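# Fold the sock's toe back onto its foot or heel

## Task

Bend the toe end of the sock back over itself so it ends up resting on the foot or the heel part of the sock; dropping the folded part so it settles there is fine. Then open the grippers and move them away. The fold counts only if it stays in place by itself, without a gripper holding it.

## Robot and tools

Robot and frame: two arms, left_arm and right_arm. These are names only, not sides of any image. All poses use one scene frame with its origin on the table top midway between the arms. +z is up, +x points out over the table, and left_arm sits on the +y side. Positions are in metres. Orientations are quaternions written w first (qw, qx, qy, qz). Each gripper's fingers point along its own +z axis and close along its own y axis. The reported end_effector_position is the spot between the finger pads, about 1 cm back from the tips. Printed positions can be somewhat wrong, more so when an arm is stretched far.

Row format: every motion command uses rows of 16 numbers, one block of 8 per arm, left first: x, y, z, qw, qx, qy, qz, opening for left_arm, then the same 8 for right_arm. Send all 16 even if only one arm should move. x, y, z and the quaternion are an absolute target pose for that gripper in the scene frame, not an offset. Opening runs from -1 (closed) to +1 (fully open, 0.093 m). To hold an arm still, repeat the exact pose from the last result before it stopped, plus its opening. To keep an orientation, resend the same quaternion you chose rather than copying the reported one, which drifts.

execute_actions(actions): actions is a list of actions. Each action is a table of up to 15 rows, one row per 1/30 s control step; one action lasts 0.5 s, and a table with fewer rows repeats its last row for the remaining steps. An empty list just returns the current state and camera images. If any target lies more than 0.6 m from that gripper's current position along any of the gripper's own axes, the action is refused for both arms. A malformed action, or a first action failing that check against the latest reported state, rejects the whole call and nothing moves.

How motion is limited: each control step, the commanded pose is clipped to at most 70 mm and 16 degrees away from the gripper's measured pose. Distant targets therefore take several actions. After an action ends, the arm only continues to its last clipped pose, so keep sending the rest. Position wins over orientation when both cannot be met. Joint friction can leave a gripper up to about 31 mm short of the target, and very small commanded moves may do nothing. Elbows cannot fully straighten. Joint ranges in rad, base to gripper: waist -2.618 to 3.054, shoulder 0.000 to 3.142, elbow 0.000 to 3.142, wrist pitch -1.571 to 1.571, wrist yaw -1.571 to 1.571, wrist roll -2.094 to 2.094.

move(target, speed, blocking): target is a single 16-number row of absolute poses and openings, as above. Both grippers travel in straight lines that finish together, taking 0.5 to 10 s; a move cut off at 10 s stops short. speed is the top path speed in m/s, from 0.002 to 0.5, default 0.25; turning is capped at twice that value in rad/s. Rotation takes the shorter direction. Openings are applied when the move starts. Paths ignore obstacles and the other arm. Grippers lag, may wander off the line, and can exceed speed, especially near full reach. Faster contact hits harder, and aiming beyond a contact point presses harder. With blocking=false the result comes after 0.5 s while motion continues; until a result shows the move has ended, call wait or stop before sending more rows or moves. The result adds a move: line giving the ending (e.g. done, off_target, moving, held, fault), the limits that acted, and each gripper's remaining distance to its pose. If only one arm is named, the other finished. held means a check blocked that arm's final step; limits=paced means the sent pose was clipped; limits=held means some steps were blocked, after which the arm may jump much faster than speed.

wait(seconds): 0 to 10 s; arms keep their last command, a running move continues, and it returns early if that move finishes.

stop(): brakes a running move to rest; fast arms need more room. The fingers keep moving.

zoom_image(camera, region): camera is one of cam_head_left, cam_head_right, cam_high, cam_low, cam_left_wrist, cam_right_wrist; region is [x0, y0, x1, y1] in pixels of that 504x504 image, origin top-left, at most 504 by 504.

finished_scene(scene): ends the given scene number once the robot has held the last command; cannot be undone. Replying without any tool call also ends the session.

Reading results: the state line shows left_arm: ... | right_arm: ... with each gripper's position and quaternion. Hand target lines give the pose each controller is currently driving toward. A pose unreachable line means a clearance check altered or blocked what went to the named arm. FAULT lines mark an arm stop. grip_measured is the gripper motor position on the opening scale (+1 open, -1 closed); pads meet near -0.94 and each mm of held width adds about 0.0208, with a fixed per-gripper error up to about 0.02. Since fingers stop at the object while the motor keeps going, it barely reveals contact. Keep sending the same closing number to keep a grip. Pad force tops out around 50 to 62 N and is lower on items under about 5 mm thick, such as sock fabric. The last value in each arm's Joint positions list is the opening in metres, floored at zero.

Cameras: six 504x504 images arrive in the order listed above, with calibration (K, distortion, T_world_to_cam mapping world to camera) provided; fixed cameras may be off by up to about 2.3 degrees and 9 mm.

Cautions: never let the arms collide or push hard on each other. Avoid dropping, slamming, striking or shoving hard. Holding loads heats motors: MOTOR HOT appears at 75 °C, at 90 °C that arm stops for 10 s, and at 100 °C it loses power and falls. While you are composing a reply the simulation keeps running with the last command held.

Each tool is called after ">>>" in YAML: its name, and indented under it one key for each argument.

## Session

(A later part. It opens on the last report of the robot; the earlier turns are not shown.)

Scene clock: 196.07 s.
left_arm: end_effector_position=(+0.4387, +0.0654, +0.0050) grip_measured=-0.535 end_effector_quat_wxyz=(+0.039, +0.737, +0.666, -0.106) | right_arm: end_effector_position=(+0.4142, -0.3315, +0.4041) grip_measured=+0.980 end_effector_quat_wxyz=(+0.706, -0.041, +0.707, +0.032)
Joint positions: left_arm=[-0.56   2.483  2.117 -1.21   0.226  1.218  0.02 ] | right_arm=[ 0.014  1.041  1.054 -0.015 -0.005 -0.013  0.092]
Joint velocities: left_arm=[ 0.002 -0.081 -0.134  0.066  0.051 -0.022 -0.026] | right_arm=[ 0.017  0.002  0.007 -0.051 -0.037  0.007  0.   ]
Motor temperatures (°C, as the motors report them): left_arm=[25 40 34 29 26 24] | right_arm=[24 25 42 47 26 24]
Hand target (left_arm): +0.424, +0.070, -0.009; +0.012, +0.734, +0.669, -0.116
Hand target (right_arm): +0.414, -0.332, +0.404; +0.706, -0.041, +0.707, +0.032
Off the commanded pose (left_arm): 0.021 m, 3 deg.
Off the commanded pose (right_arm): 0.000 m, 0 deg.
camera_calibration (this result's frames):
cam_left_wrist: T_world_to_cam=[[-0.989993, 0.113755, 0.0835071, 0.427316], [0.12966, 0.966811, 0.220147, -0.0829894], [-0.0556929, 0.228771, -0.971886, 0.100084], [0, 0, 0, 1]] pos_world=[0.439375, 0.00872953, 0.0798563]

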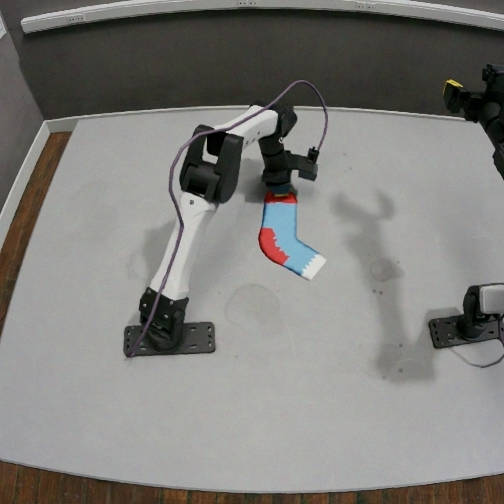

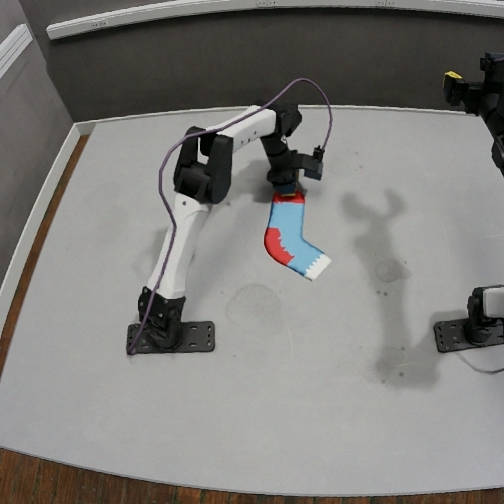

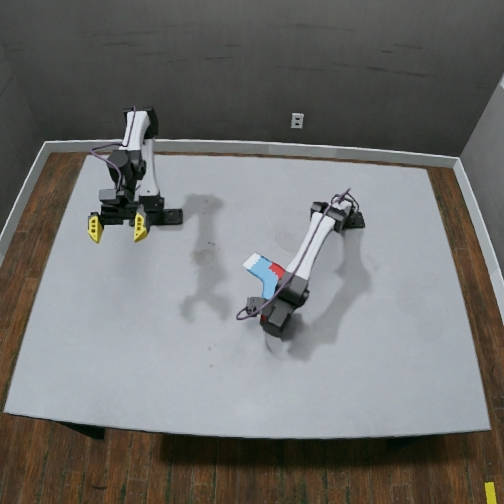

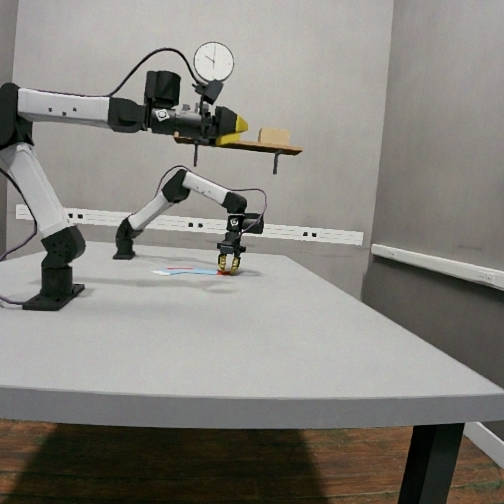

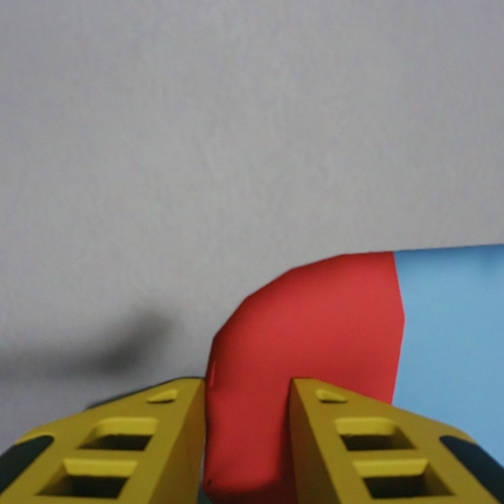

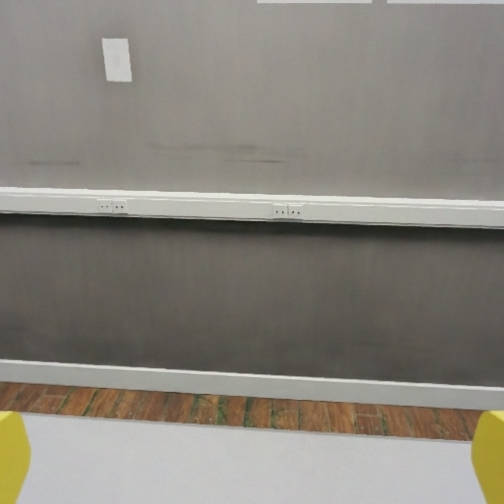

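>>> execute_actions:
  actions:
    - [[0.424,0.07,-0.010,0.0117,0.734,0.6691,-0.1162,-0.59,0.4142,-0.3315,0.4041,0.706,-0.041,0.707,0.032,1.0],[0.4235,0.07,-0.010,0.0117,0.734,0.6691,-0.1162,-0.63,0.4142,-0.3315,0.4041,0.706,-0.041,0.707,0.032,1.0],[0.423,0.07,-0.010,0.0117,0.734,0.6691,-0.1162,-0.67,0.4142,-0.3315,0.4041,0.706,-0.041,0.707,0.032,1.0],[0.4225,0.07,-0.010,0.0117,0.734,0.6691,-0.1162,-0.71,0.4142,-0.3315,0.4041,0.706,-0.041,0.707,0.032,1.0],[0.422,0.07,-0.010,0.0117,0.734,0.6691,-0.1162,-0.75,0.4142,-0.3315,0.4041,0.706,-0.041,0.707,0.032,1.0],[0.4215,0.07,-0.010,0.0117,0.734,0.6691,-0.1162,-0.79,0.4142,-0.3315,0.4041,0.706,-0.041,0.707,0.032,1.0],[0.421,0.07,-0.010,0.0117,0.734,0.6691,-0.1162,-0.83,0.4142,-0.3315,0.4041,0.706,-0.041,0.707,0.032,1.0],[0.421,0.07,-0.010,0.0117,0.734,0.6691,-0.1162,-0.87,0.4142,-0.3315,0.4041,0.706,-0.041,0.707,0.032,1.0],[0.421,0.07,-0.010,0.0117,0.734,0.6691,-0.1162,-0.91,0.4142,-0.3315,0.4041,0.706,-0.041,0.707,0.032,1.0],[0.421,0.07,-0.010,0.0117,0.734,0.6691,-0.1162,-0.95,0.4142,-0.3315,0.4041,0.706,-0.041,0.707,0.032,1.0],[0.421,0.07,-0.010,0.0117,0.734,0.6691,-0.1162,-1.0,0.4142,-0.3315,0.4041,0.706,-0.041,0.707,0.032,1.0]]

Scene clock: 205.47 s.
left_arm: end_effector_position=(+0.4315, +0.0668, +0.0056) grip_measured=-0.997 end_effector_quat_wxyz=(+0.036, +0.735, +0.667, -0.113) | right_arm: end_effector_position=(+0.4142, -0.3315, +0.4041) grip_measured=+0.980 end_effector_quat_wxyz=(+0.706, -0.041, +0.707, +0.032)
Joint positions: left_arm=[-0.56   2.462  2.077 -1.205  0.238  1.216  0.   ] | right_arm=[ 0.014  1.041  1.054 -0.015 -0.005 -0.013  0.092]
Joint velocities: left_arm=[ 0.007  0.002  0.002  0.022  0.051 -0.022  0.   ] | right_arm=[-0.017  0.002  0.012 -0.051 -0.007 -0.007  0.   ]
Motor temperatures (°C, as the motors report them): left_arm=[25 42 34 29 26 24] | right_arm=[24 25 42 48 26 24]
Hand target (left_arm): +0.421, +0.070, -0.009; +0.012, +0.734, +0.669, -0.117
Hand target (right_arm): +0.414, -0.332, +0.404; +0.706, -0.041, +0.707, +0.032
Off the commanded pose (left_arm): 0.019 m, 3 deg.
Off the commanded pose (right_arm): 0.000 m, 0 deg.
camera_calibration (this result's frames):
cam_left_wrist: T_world_to_cam=[[-0.988739, 0.111485, 0.0998264, 0.419426], [0.130704, 0.968207, 0.213286, -0.0840367], [-0.0728745, 0.223932, -0.971876, 0.107688], [0, 0, 0, 1]] pos_world=[0.433535, 0.0104902, 0.0807139]

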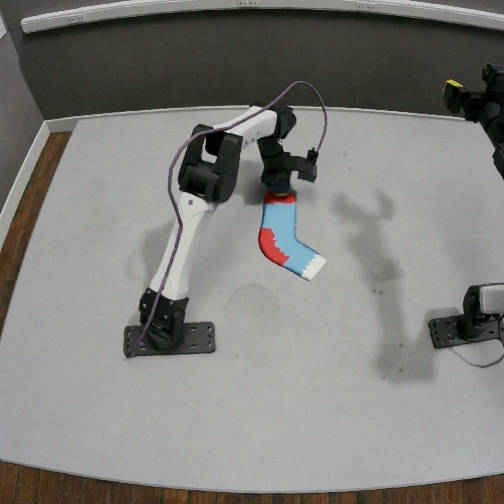

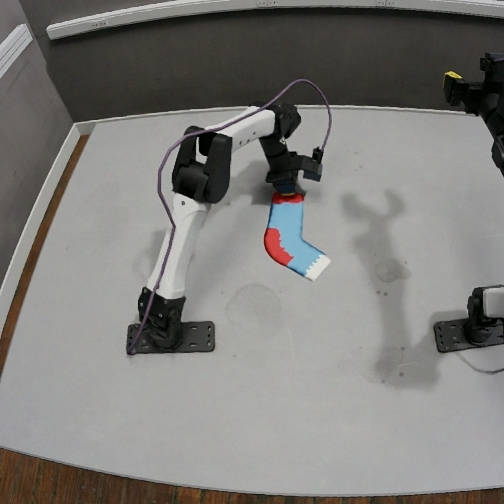

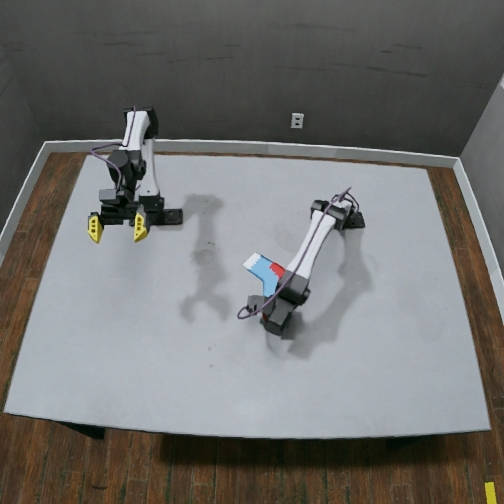

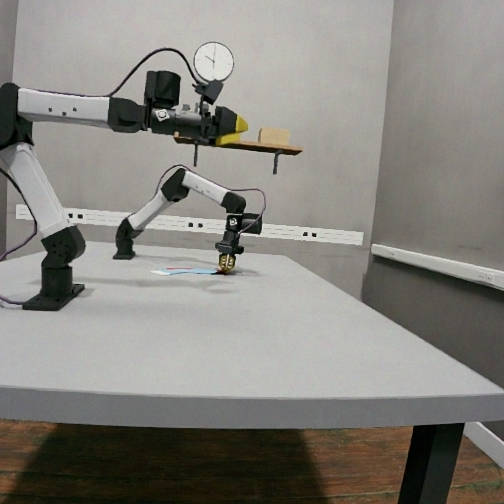

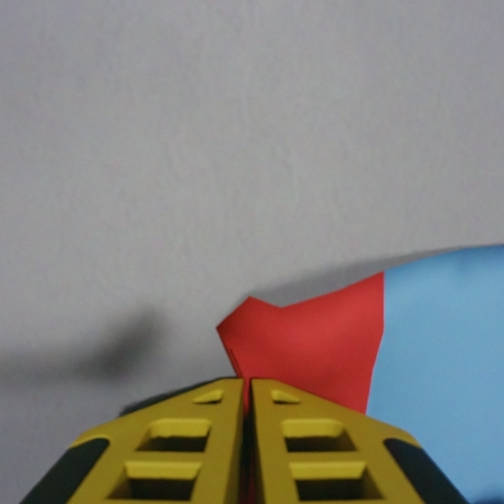

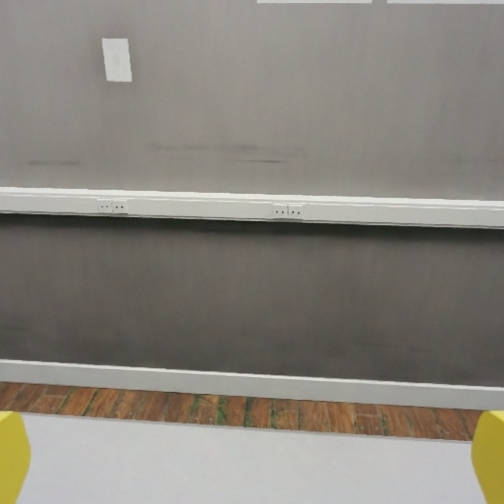

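>>> execute_actions:
  actions:
    - [[0.421,0.07,-0.004,0.0117,0.734,0.6691,-0.1162,-1.0,0.4142,-0.3315,0.4041,0.706,-0.041,0.707,0.032,1.0],[0.421,0.07,0.001,0.0117,0.734,0.6691,-0.1162,-1.0,0.4142,-0.3315,0.4041,0.706,-0.041,0.707,0.032,1.0],[0.421,0.07,0.006,0.0117,0.734,0.6691,-0.1162,-1.0,0.4142,-0.3315,0.4041,0.706,-0.041,0.707,0.032,1.0],[0.4205,0.07,0.011,0.0146,0.7345,0.669,-0.113,-1.0,0.4142,-0.3315,0.4041,0.706,-0.041,0.707,0.032,1.0],[0.420,0.07,0.016,0.0175,0.735,0.6688,-0.1098,-1.0,0.4142,-0.3315,0.4041,0.706,-0.041,0.707,0.032,1.0],[0.419,0.07,0.021,0.0204,0.7355,0.6687,-0.1066,-1.0,0.4142,-0.3315,0.4041,0.706,-0.041,0.707,0.032,1.0],[0.418,0.07,0.027,0.0233,0.7359,0.6686,-0.1034,-1.0,0.4142,-0.3315,0.4041,0.706,-0.041,0.707,0.032,1.0],[0.4165,0.07,0.033,0.0262,0.7363,0.6685,-0.1002,-1.0,0.4142,-0.3315,0.4041,0.706,-0.041,0.707,0.032,1.0],[0.415,0.07,0.039,0.0292,0.7368,0.6684,-0.097,-1.0,0.4142,-0.3315,0.4041,0.706,-0.041,0.707,0.032,1.0],[0.413,0.0705,0.044,0.0321,0.7372,0.6682,-0.0938,-1.0,0.4142,-0.3315,0.4041,0.706,-0.041,0.707,0.032,1.0],[0.411,0.0705,0.048,0.035,0.7376,0.668,-0.0906,-1.0,0.4142,-0.3315,0.4041,0.706,-0.041,0.707,0.032,1.0],[0.4095,0.0705,0.052,0.0379,0.738,0.6679,-0.0874,-1.0,0.4142,-0.3315,0.4041,0.706,-0.041,0.707,0.032,1.0],[0.408,0.071,0.054,0.0408,0.7384,0.6677,-0.0842,-1.0,0.4142,-0.3315,0.4041,0.706,-0.041,0.707,0.032,1.0],[0.4073,0.071,0.0555,0.0437,0.7387,0.6675,-0.081,-1.0,0.4142,-0.3315,0.4041,0.706,-0.041,0.707,0.032,1.0],[0.407,0.071,0.056,0.0466,0.7391,0.6674,-0.0777,-1.0,0.4142,-0.3315,0.4041,0.706,-0.041,0.707,0.032,1.0]]

>>> wait:
  seconds: 0

Scene clock: 257.47 s.
left_arm: end_effector_position=(+0.4143, +0.0671, +0.0551) grip_measured=-0.997 end_effector_quat_wxyz=(+0.051, +0.740, +0.664, -0.092) | right_arm: end_effector_position=(+0.4142, -0.3315, +0.4041) grip_measured=+0.980 end_effector_quat_wxyz=(+0.706, -0.041, +0.707, +0.032)
Joint positions: left_arm=[-0.586  2.305  2.002 -1.237  0.209  1.194  0.   ] | right_arm=[ 0.014  1.041  1.054 -0.015 -0.005 -0.013  0.092]
Joint velocities: left_arm=[-0.085 -0.559 -0.359  0.022 -0.051 -0.125  0.   ] | right_arm=[-0.007 -0.002 -0.022  0.037 -0.037  0.007  0.   ]
Motor temperatures (°C, as the motors report them): left_arm=[25 47 32 28 26 24] | right_arm=[24 25 44 50 26 24]
Hand target (left_arm): +0.408, +0.071, +0.056; +0.044, +0.739, +0.667, -0.078
Hand target (right_arm): +0.414, -0.332, +0.404; +0.706, -0.041, +0.707, +0.032
Off the commanded pose (left_arm): 0.008 m, 2 deg.
Off the commanded pose (right_arm): 0.000 m, 0 deg.
camera_calibration (this result's frames):
cam_left_wrist: T_world_to_cam=[[-0.992047, 0.116342, 0.0480412, 0.401351], [0.124232, 0.966396, 0.225044, -0.090471], [-0.0202448, 0.229222, -0.973164, 0.132401], [0, 0, 0, 1]] pos_world=[0.412079, 0.0103874, 0.129927]

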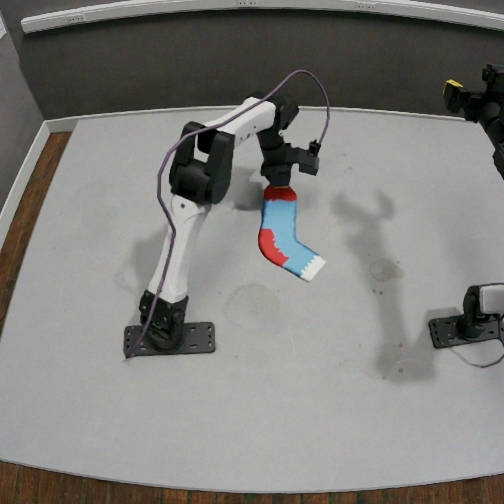

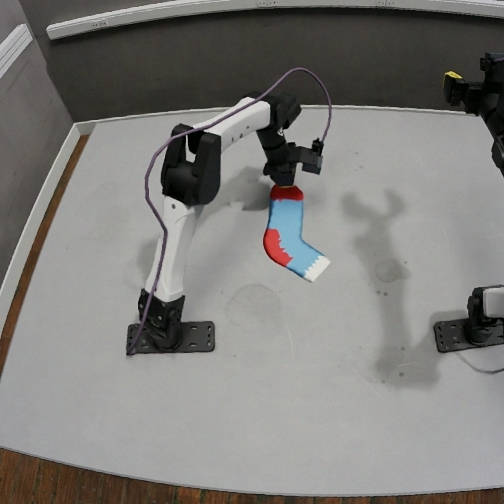

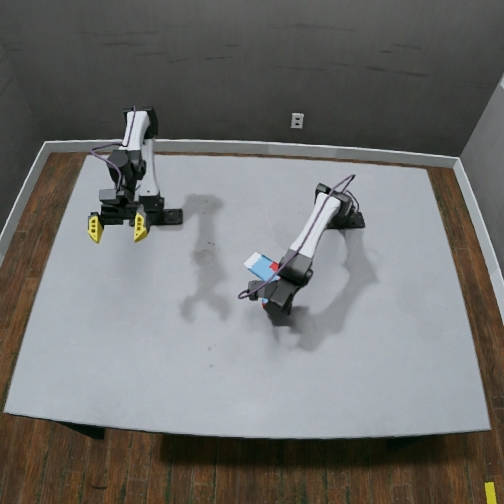

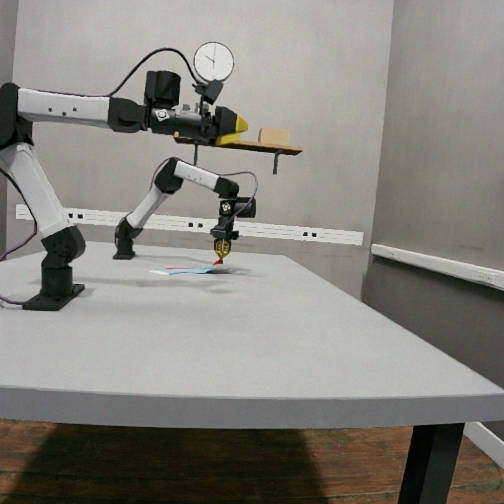

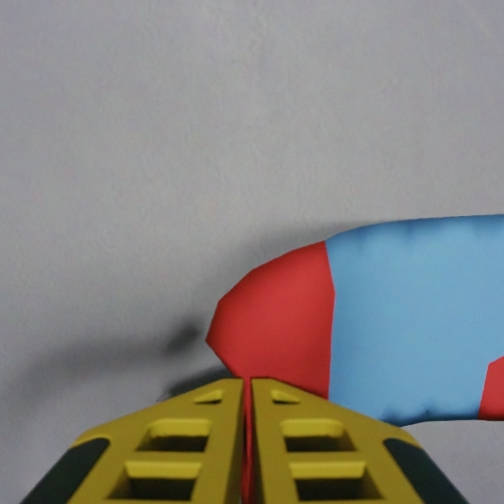

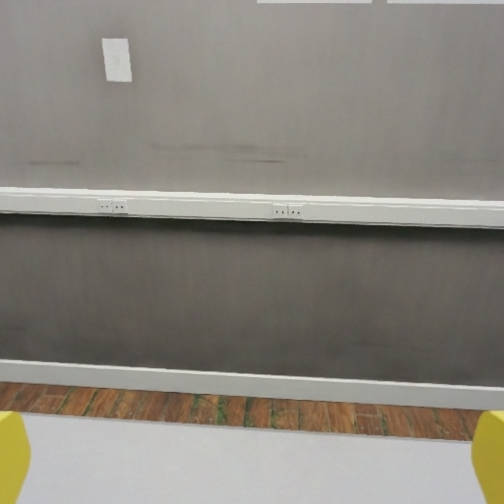

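Scene clock: 257.47 s.
left_arm: end_effector_position=(+0.4143, +0.0671, +0.0551) grip_measured=-0.997 end_effector_quat_wxyz=(+0.051, +0.740, +0.664, -0.092) | right_arm: end_effector_position=(+0.4142, -0.3315, +0.4041) grip_measured=+0.980 end_effector_quat_wxyz=(+0.706, -0.041, +0.707, +0.032)
Joint positions: left_arm=[-0.586  2.305  2.002 -1.237  0.209  1.194  0.   ] | right_arm=[ 0.014  1.041  1.054 -0.015 -0.005 -0.013  0.092]
Joint velocities: left_arm=[-0.085 -0.559 -0.359  0.022 -0.051 -0.125  0.   ] | right_arm=[-0.007 -0.002 -0.022  0.037 -0.037  0.007  0.   ]
Motor temperatures (°C, as the motors report them): left_arm=[25 47 32 28 26 24] | right_arm=[24 25 44 50 26 24]
Hand target (left_arm): +0.408, +0.071, +0.056; +0.044, +0.739, +0.667, -0.078
Hand target (right_arm): +0.414, -0.332, +0.404; +0.706, -0.041, +0.707, +0.032
Off the commanded pose (left_arm): 0.008 m, 2 deg.
Off the commanded pose (right_arm): 0.000 m, 0 deg.
camera_calibration (this result's frames):
cam_left_wrist: T_world_to_cam=[[-0.992047, 0.116342, 0.0480412, 0.401351], [0.124232, 0.966396, 0.225044, -0.090471], [-0.0202448, 0.229222, -0.973164, 0.132401], [0, 0, 0, 1]] pos_world=[0.412079, 0.0103874, 0.129927]

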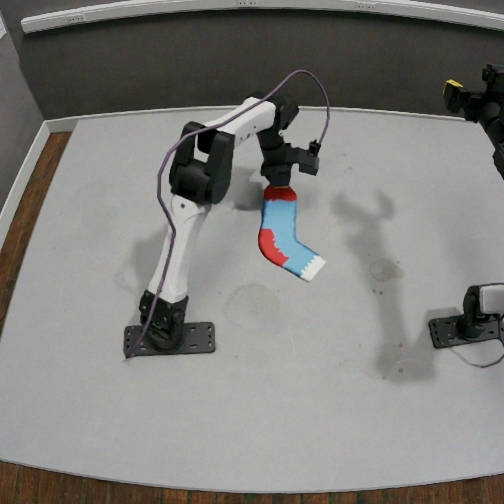

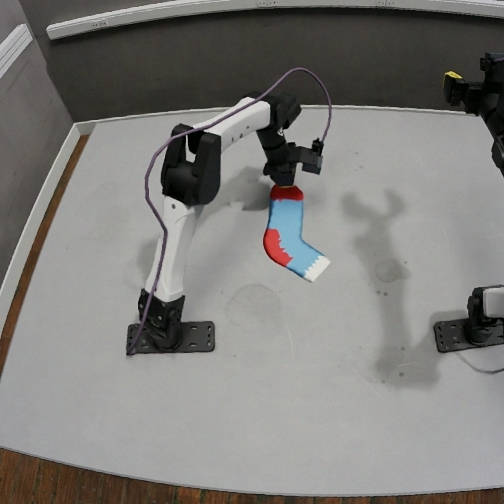

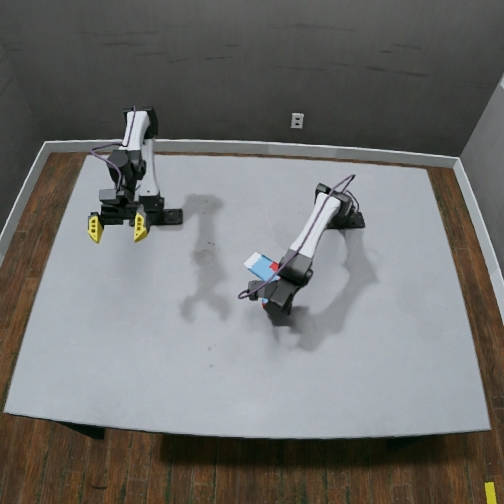

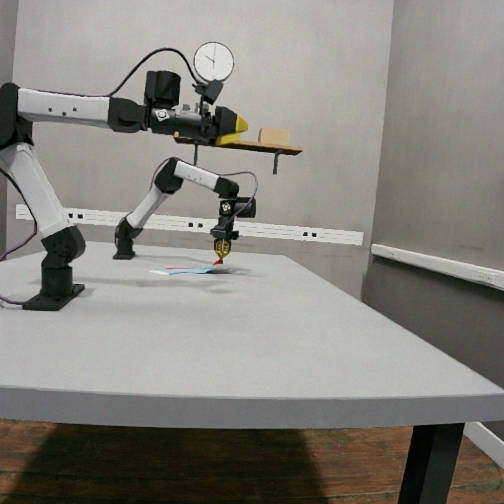

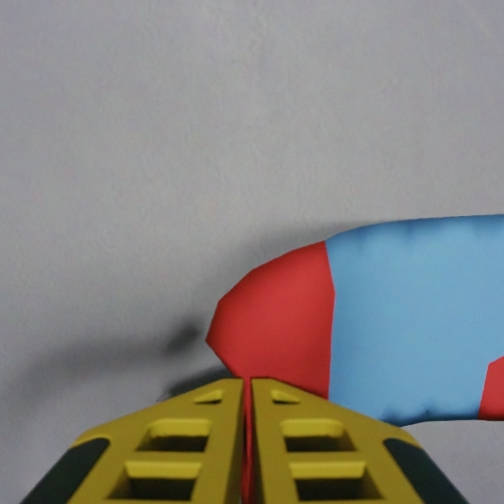

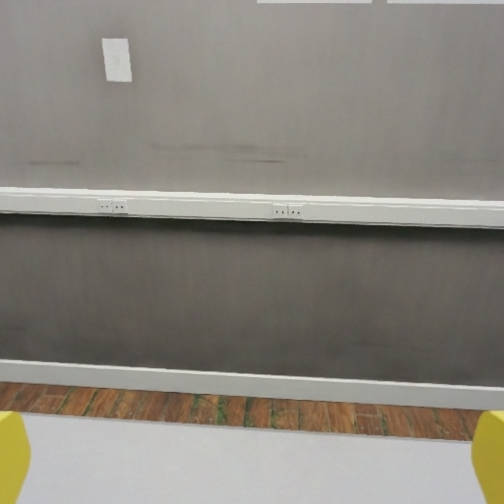

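>>> execute_actions:
  actions:
    - [[0.4060,0.071,0.0560,0.0472,0.7391,0.6675,-0.0771,-1.0,0.4142,-0.3315,0.4041,0.706,-0.041,0.707,0.032,1.0],[0.4051,0.0711,0.0566,0.0487,0.7393,0.6674,-0.0755,-1.0,0.4142,-0.3315,0.4041,0.706,-0.041,0.707,0.032,1.0],[0.4037,0.0712,0.0576,0.0512,0.7396,0.6672,-0.0727,-1.0,0.4142,-0.3315,0.4041,0.706,-0.041,0.707,0.032,1.0],[0.4018,0.0714,0.0587,0.0547,0.7399,0.6669,-0.0688,-1.0,0.4142,-0.3315,0.4041,0.706,-0.041,0.707,0.032,1.0],[0.3992,0.0716,0.0602,0.0591,0.7404,0.6665,-0.0639,-1.0,0.4142,-0.3315,0.4041,0.706,-0.041,0.707,0.032,1.0],[0.3959,0.0719,0.0618,0.0644,0.7409,0.6660,-0.0580,-1.0,0.4142,-0.3315,0.4041,0.706,-0.041,0.707,0.032,1.0],[0.3922,0.0722,0.0634,0.0706,0.7414,0.6654,-0.0512,-1.0,0.4142,-0.3315,0.4041,0.706,-0.041,0.707,0.032,1.0],[0.3876,0.0725,0.0650,0.0774,0.7419,0.6647,-0.0435,-1.0,0.4142,-0.3315,0.4041,0.706,-0.041,0.707,0.032,1.0],[0.3825,0.0729,0.0665,0.0850,0.7423,0.6637,-0.0351,-1.0,0.4142,-0.3315,0.4041,0.706,-0.041,0.707,0.032,1.0],[0.3768,0.0733,0.0676,0.0931,0.7427,0.6626,-0.0260,-1.0,0.4142,-0.3315,0.4041,0.706,-0.041,0.707,0.032,1.0],[0.3706,0.0737,0.0684,0.1017,0.7430,0.6614,-0.0163,-1.0,0.4142,-0.3315,0.4041,0.706,-0.041,0.707,0.032,1.0],[0.3639,0.0741,0.0687,0.1108,0.7431,0.6599,-0.0061,-1.0,0.4142,-0.3315,0.4041,0.706,-0.041,0.707,0.032,1.0],[0.3569,0.0746,0.0685,0.1200,0.7431,0.6583,0.0043,-1.0,0.4142,-0.3315,0.4041,0.706,-0.041,0.707,0.032,1.0],[0.3500,0.075,0.0675,0.1296,0.7430,0.6565,0.0151,-1.0,0.4142,-0.3315,0.4041,0.706,-0.041,0.707,0.032,1.0],[0.3428,0.0755,0.0661,0.1391,0.7426,0.6545,0.0259,-1.0,0.4142,-0.3315,0.4041,0.706,-0.041,0.707,0.032,1.0]]
    - [[0.3357,0.076,0.0640,0.1486,0.7422,0.6525,0.0367,-1.0,0.4142,-0.3315,0.4041,0.706,-0.041,0.707,0.032,1.0],[0.3291,0.0764,0.0612,0.1581,0.7416,0.6502,0.0475,-1.0,0.4142,-0.3315,0.4041,0.706,-0.041,0.707,0.032,1.0],[0.3227,0.0769,0.0580,0.1672,0.7409,0.6479,0.0579,-1.0,0.4142,-0.3315,0.4041,0.706,-0.041,0.707,0.032,1.0],[0.3167,0.0773,0.0545,0.1760,0.7400,0.6456,0.0679,-1.0,0.4142,-0.3315,0.4041,0.706,-0.041,0.707,0.032,1.0],[0.3114,0.0778,0.0507,0.1844,0.7390,0.6432,0.0776,-1.0,0.4142,-0.3315,0.4041,0.706,-0.041,0.707,0.032,1.0],[0.3067,0.0781,0.0468,0.1923,0.7380,0.6409,0.0867,-1.0,0.4142,-0.3315,0.4041,0.706,-0.041,0.707,0.032,1.0],[0.3026,0.0785,0.0427,0.1995,0.7371,0.6387,0.0950,-1.0,0.4142,-0.3315,0.4041,0.706,-0.041,0.707,0.032,1.0],[0.2991,0.0788,0.0389,0.2062,0.7360,0.6366,0.1027,-1.0,0.4142,-0.3315,0.4041,0.706,-0.041,0.707,0.032,1.0],[0.2963,0.0791,0.0353,0.2118,0.7351,0.6348,0.1092,-1.0,0.4142,-0.3315,0.4041,0.706,-0.041,0.707,0.032,1.0],[0.2940,0.0794,0.0321,0.2173,0.7341,0.6329,0.1156,-1.0,0.4142,-0.3315,0.4041,0.706,-0.041,0.707,0.032,1.0],[0.2922,0.0796,0.0294,0.2211,0.7334,0.6315,0.1201,-1.0,0.4142,-0.3315,0.4041,0.706,-0.041,0.707,0.032,1.0],[0.2909,0.0798,0.0271,0.2245,0.7327,0.6304,0.1239,-1.0,0.4142,-0.3315,0.4041,0.706,-0.041,0.707,0.032,1.0],[0.2900,0.0799,0.0255,0.2269,0.7322,0.6295,0.1268,-1.0,0.4142,-0.3315,0.4041,0.706,-0.041,0.707,0.032,1.0],[0.2895,0.08,0.0245,0.2283,0.7319,0.6290,0.1284,-1.0,0.4142,-0.3315,0.4041,0.706,-0.041,0.707,0.032,1.0],[0.2893,0.08,0.0242,0.2288,0.7318,0.6288,0.1290,-1.0,0.4142,-0.3315,0.4041,0.706,-0.041,0.707,0.032,1.0]]

>>> wait:
  seconds: 0.6

Scene clock: 307.40 s.
left_arm: end_effector_position=(+0.2704, +0.0895, +0.0164) grip_measured=-0.997 end_effector_quat_wxyz=(+0.165, +0.756, +0.626, +0.096) | right_arm: end_effector_position=(+0.4142, -0.3315, +0.4041) grip_measured=+0.980 end_effector_quat_wxyz=(+0.706, -0.041, +0.707, +0.032)
Joint positions: left_arm=[-0.924  1.62   0.815 -0.421 -0.169  0.968  0.   ] | right_arm=[ 0.014  1.041  1.054 -0.015 -0.005 -0.013  0.092]
Joint velocities: left_arm=[-0.129 -0.046 -0.354  0.711 -0.388 -0.198  0.   ] | right_arm=[ 0.007 -0.017 -0.002 -0.022 -0.007  0.051 -0.   ]
Motor temperatures (°C, as the motors report them): left_arm=[25 48 32 27 26 24] | right_arm=[24 25 45 52 26 24]
Hand target (left_arm): +0.287, +0.082, +0.028; +0.221, +0.731, +0.632, +0.129
Hand target (right_arm): +0.414, -0.332, +0.404; +0.706, -0.041, +0.707, +0.032
Off the commanded pose (left_arm): 0.023 m, 9 deg.
Off the commanded pose (right_arm): 0.000 m, 0 deg.
camera_calibration (this result's frames):
cam_left_wrist: T_world_to_cam=[[-0.915346, 0.164889, -0.367359, 0.239633], [0.0348271, 0.941314, 0.33573, -0.060951], [0.401159, 0.294515, -0.867371, -0.0348575], [0, 0, 0, 1]] pos_world=[0.235454, 0.0281272, 0.0782603]

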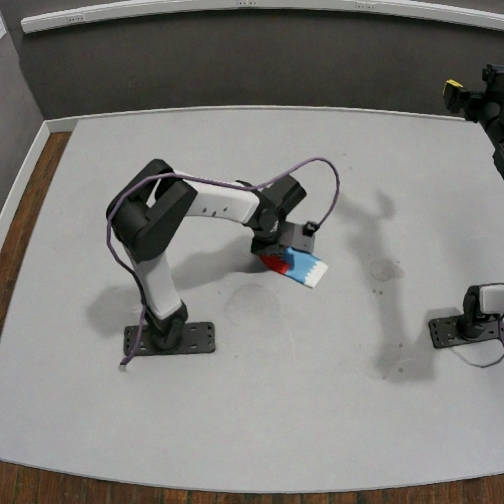

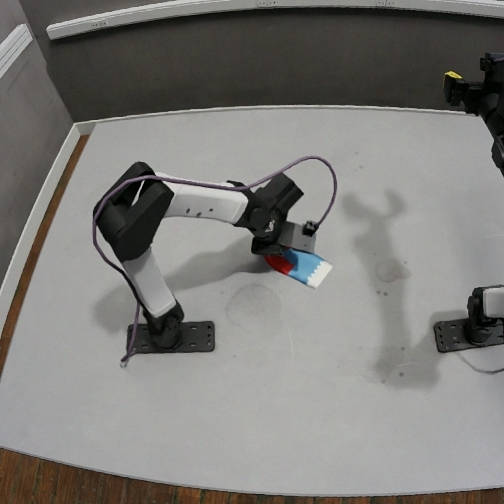

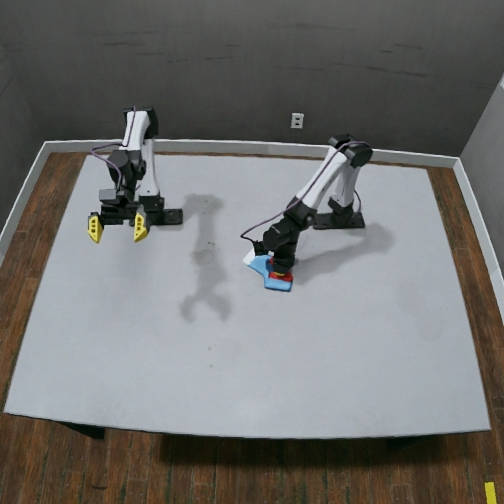

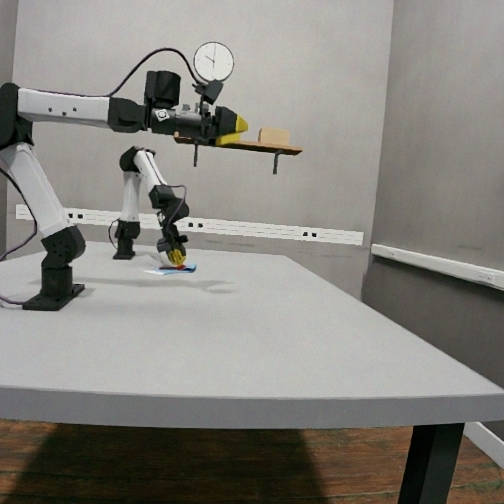

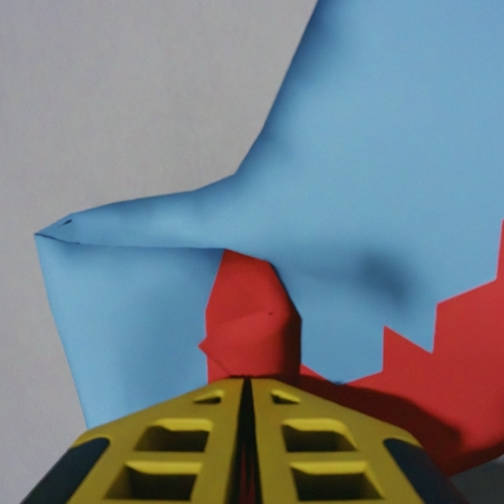

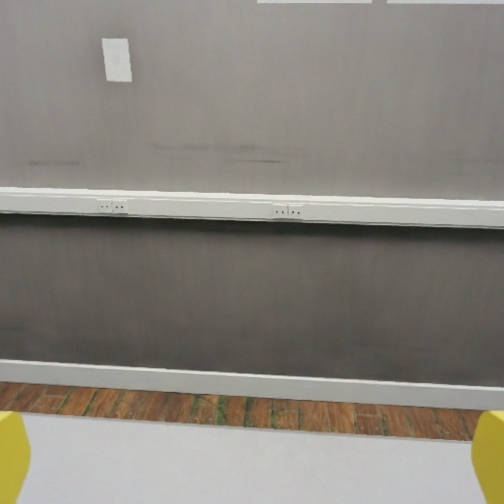

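Scene clock: 308.00 s.
left_arm: end_effector_position=(+0.2901, +0.0792, +0.0264) grip_measured=-0.997 end_effector_quat_wxyz=(+0.217, +0.733, +0.632, +0.123) | right_arm: end_effector_position=(+0.4142, -0.3315, +0.4041) grip_measured=+0.980 end_effector_quat_wxyz=(+0.706, -0.041, +0.707, +0.032)
Joint positions: left_arm=[-0.929  1.614  0.799 -0.3   -0.225  0.947  0.   ] | right_arm=[ 0.014  1.041  1.054 -0.015 -0.005 -0.013  0.092]
Joint velocities: left_arm=[-0.007 -0.017  0.002  0.022 -0.066 -0.037  0.   ] | right_arm=[ 0.002  0.017 -0.002  0.007 -0.037  0.022  0.   ]
Motor temperatures (°C, as the motors report them): left_arm=[25 48 32 27 26 24] | right_arm=[24 25 45 52 26 24]
Hand target (left_arm): +0.287, +0.082, +0.028; +0.221, +0.731, +0.633, +0.129
Hand target (right_arm): +0.414, -0.332, +0.404; +0.706, -0.041, +0.707, +0.032
Off the commanded pose (left_arm): 0.002 m, 2 deg.
Off the commanded pose (right_arm): 0.000 m, 0 deg.
wait: 0.60 s; at rest by 0.57 s
camera_calibration (this result's frames):
cam_left_wrist: T_world_to_cam=[[-0.873895, 0.110241, -0.47345, 0.258146], [-0.0331167, 0.958182, 0.284236, -0.0356073], [0.484985, 0.264071, -0.8337, -0.0538939], [0, 0, 0, 1]] pos_world=[0.250551, 0.0198919, 0.0874085]

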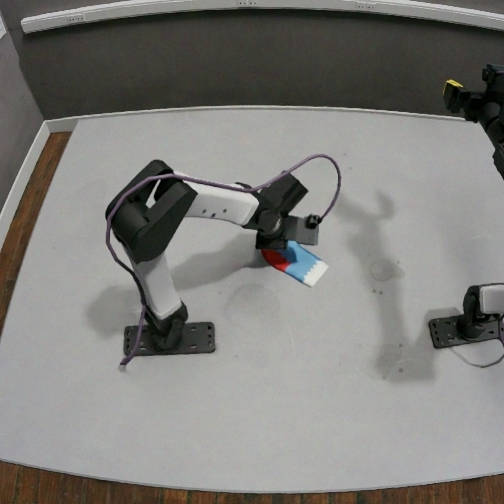

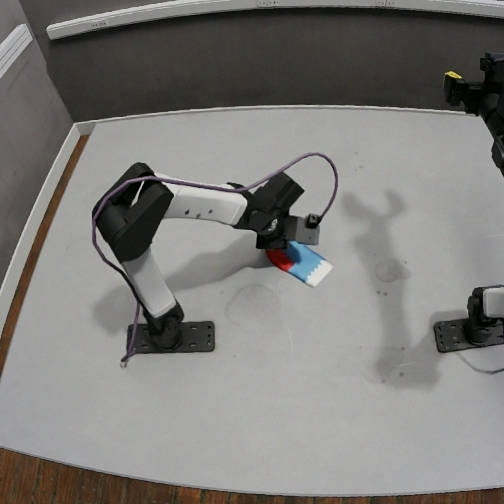

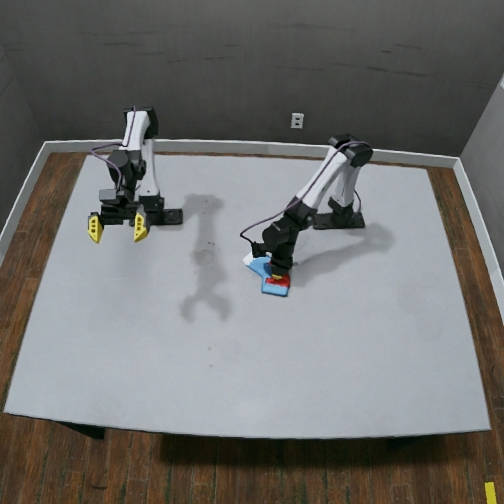

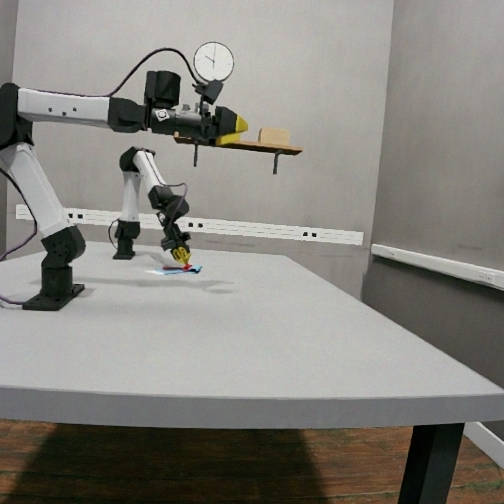

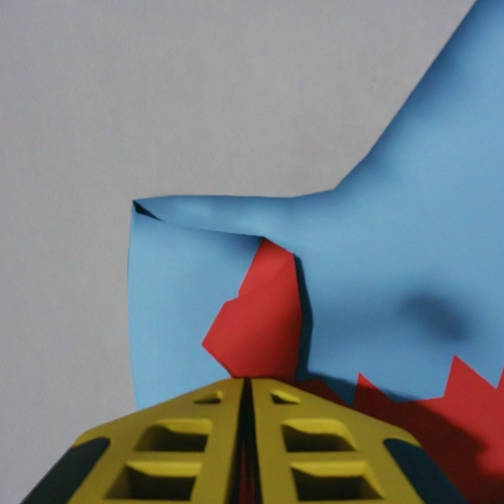

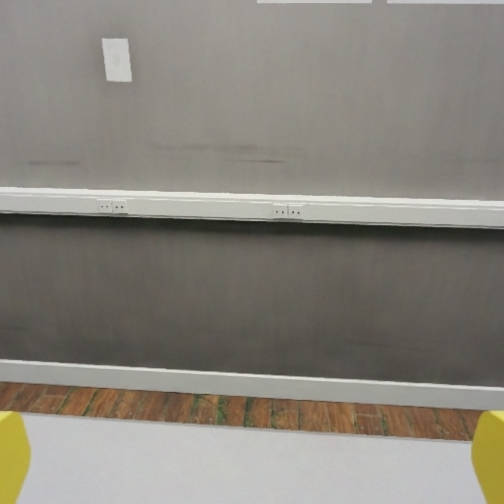

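>>> zoom_image:
  camera: "cam_low"
  region: [140, 230, 220, 290]

>>> zoom_image:
  camera: "cam_high"
  region: [230, 230, 320, 320]

Region (140, 230, 220, 290) of cam_low's 504x504 image, scaled by 6.300, with more detail than that image has; it fills the top 378 rows of this view, and the rest is white.

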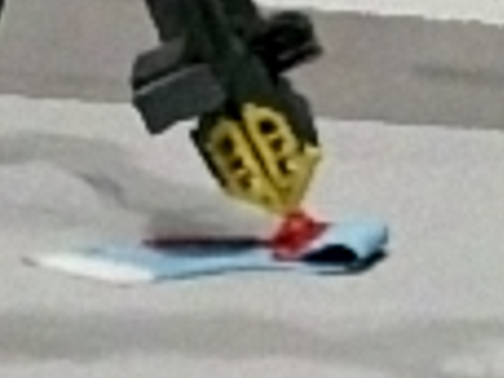

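Region (230, 230, 320, 320) of cam_high's 504x504 image, scaled by 5.600, with more detail than that image has.

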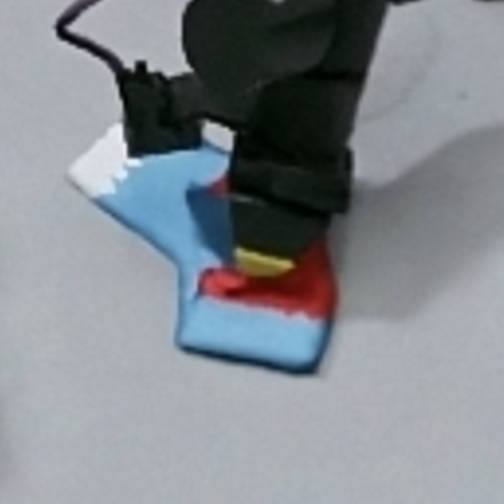

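>>> move:
  target: [0.265, 0.081, 0.019, 0.256, 0.7255, 0.6182, 0.1608, -1.0, 0.4142, -0.3315, 0.4041, 0.706, -0.041, 0.707, 0.032, 1.0]
  speed: 0.07

>>> zoom_image:
  camera: "cam_low"
  region: [140, 230, 220, 290]

Scene clock: 320.27 s.
left_arm: end_effector_position=(+0.2689, +0.0775, +0.0189) grip_measured=-0.997 end_effector_quat_wxyz=(+0.253, +0.727, +0.618, +0.158) | right_arm: end_effector_position=(+0.4142, -0.3315, +0.4041) grip_measured=+0.980 end_effector_quat_wxyz=(+0.706, -0.041, +0.707, +0.032)
Joint positions: left_arm=[-1.034  1.563  0.658 -0.151 -0.338  0.894  0.   ] | right_arm=[ 0.014  1.041  1.054 -0.015 -0.005 -0.013  0.092]
Joint velocities: left_arm=[-0.007 -0.012 -0.002  0.022  0.007 -0.037  0.   ] | right_arm=[ 0.007 -0.007 -0.007 -0.007  0.066 -0.022 -0.001]
Motor temperatures (°C, as the motors report them): left_arm=[25 45 32 28 26 24] | right_arm=[24 25 45 52 26 24]
Hand target (left_arm): +0.266, +0.081, +0.019; +0.256, +0.725, +0.618, +0.163
Hand target (right_arm): +0.414, -0.332, +0.404; +0.706, -0.041, +0.707, +0.032
Off the commanded pose (left_arm): 0.005 m, 0 deg.
Off the commanded pose (right_arm): 0.000 m, 0 deg.
move: done
camera_calibration (this result's frames):
cam_left_wrist: T_world_to_cam=[[-0.818934, 0.111827, -0.562887, 0.22308], [-0.0558983, 0.960624, 0.272169, -0.026321], [0.571159, 0.254353, -0.780437, -0.0727842], [0, 0, 0, 1]] pos_world=[0.222788, 0.0188511, 0.0759293]

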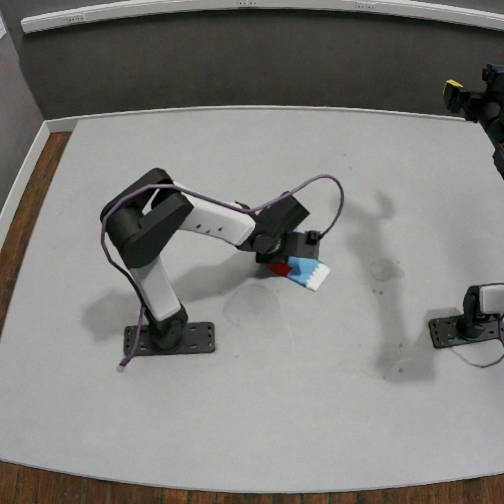

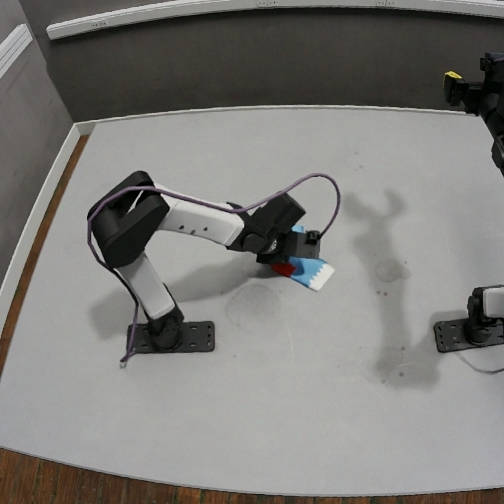

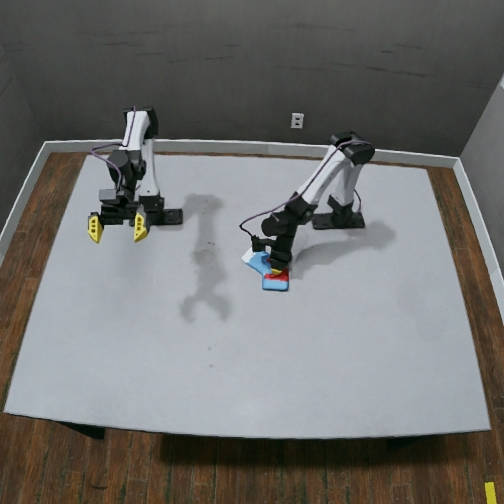

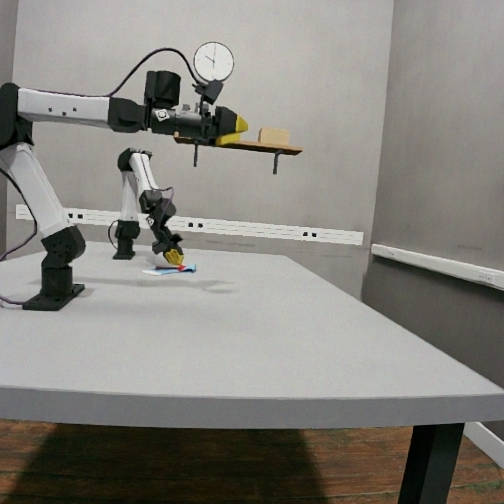

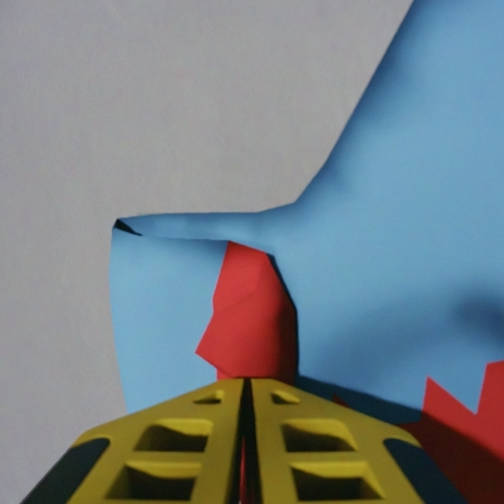

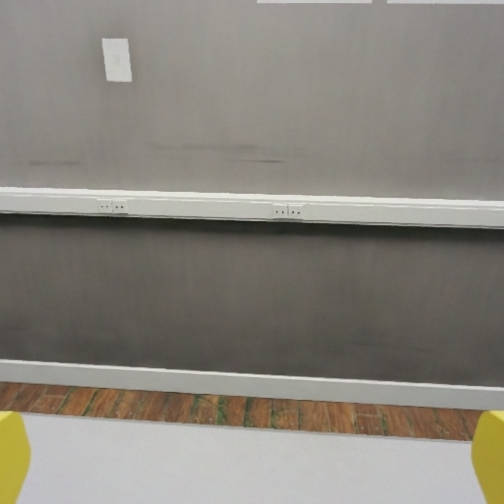

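Region (140, 230, 220, 290) of cam_low's 504x504 image, scaled by 6.300, with more detail than that image has; it fills the top 378 rows of this view, and the rest is white.

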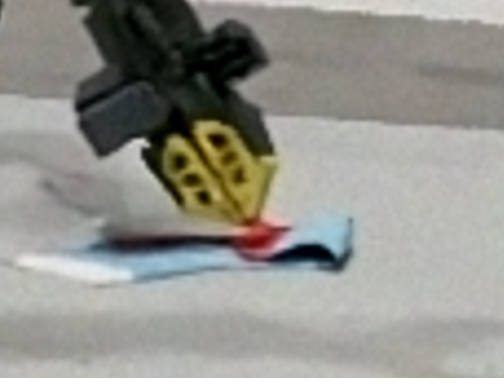

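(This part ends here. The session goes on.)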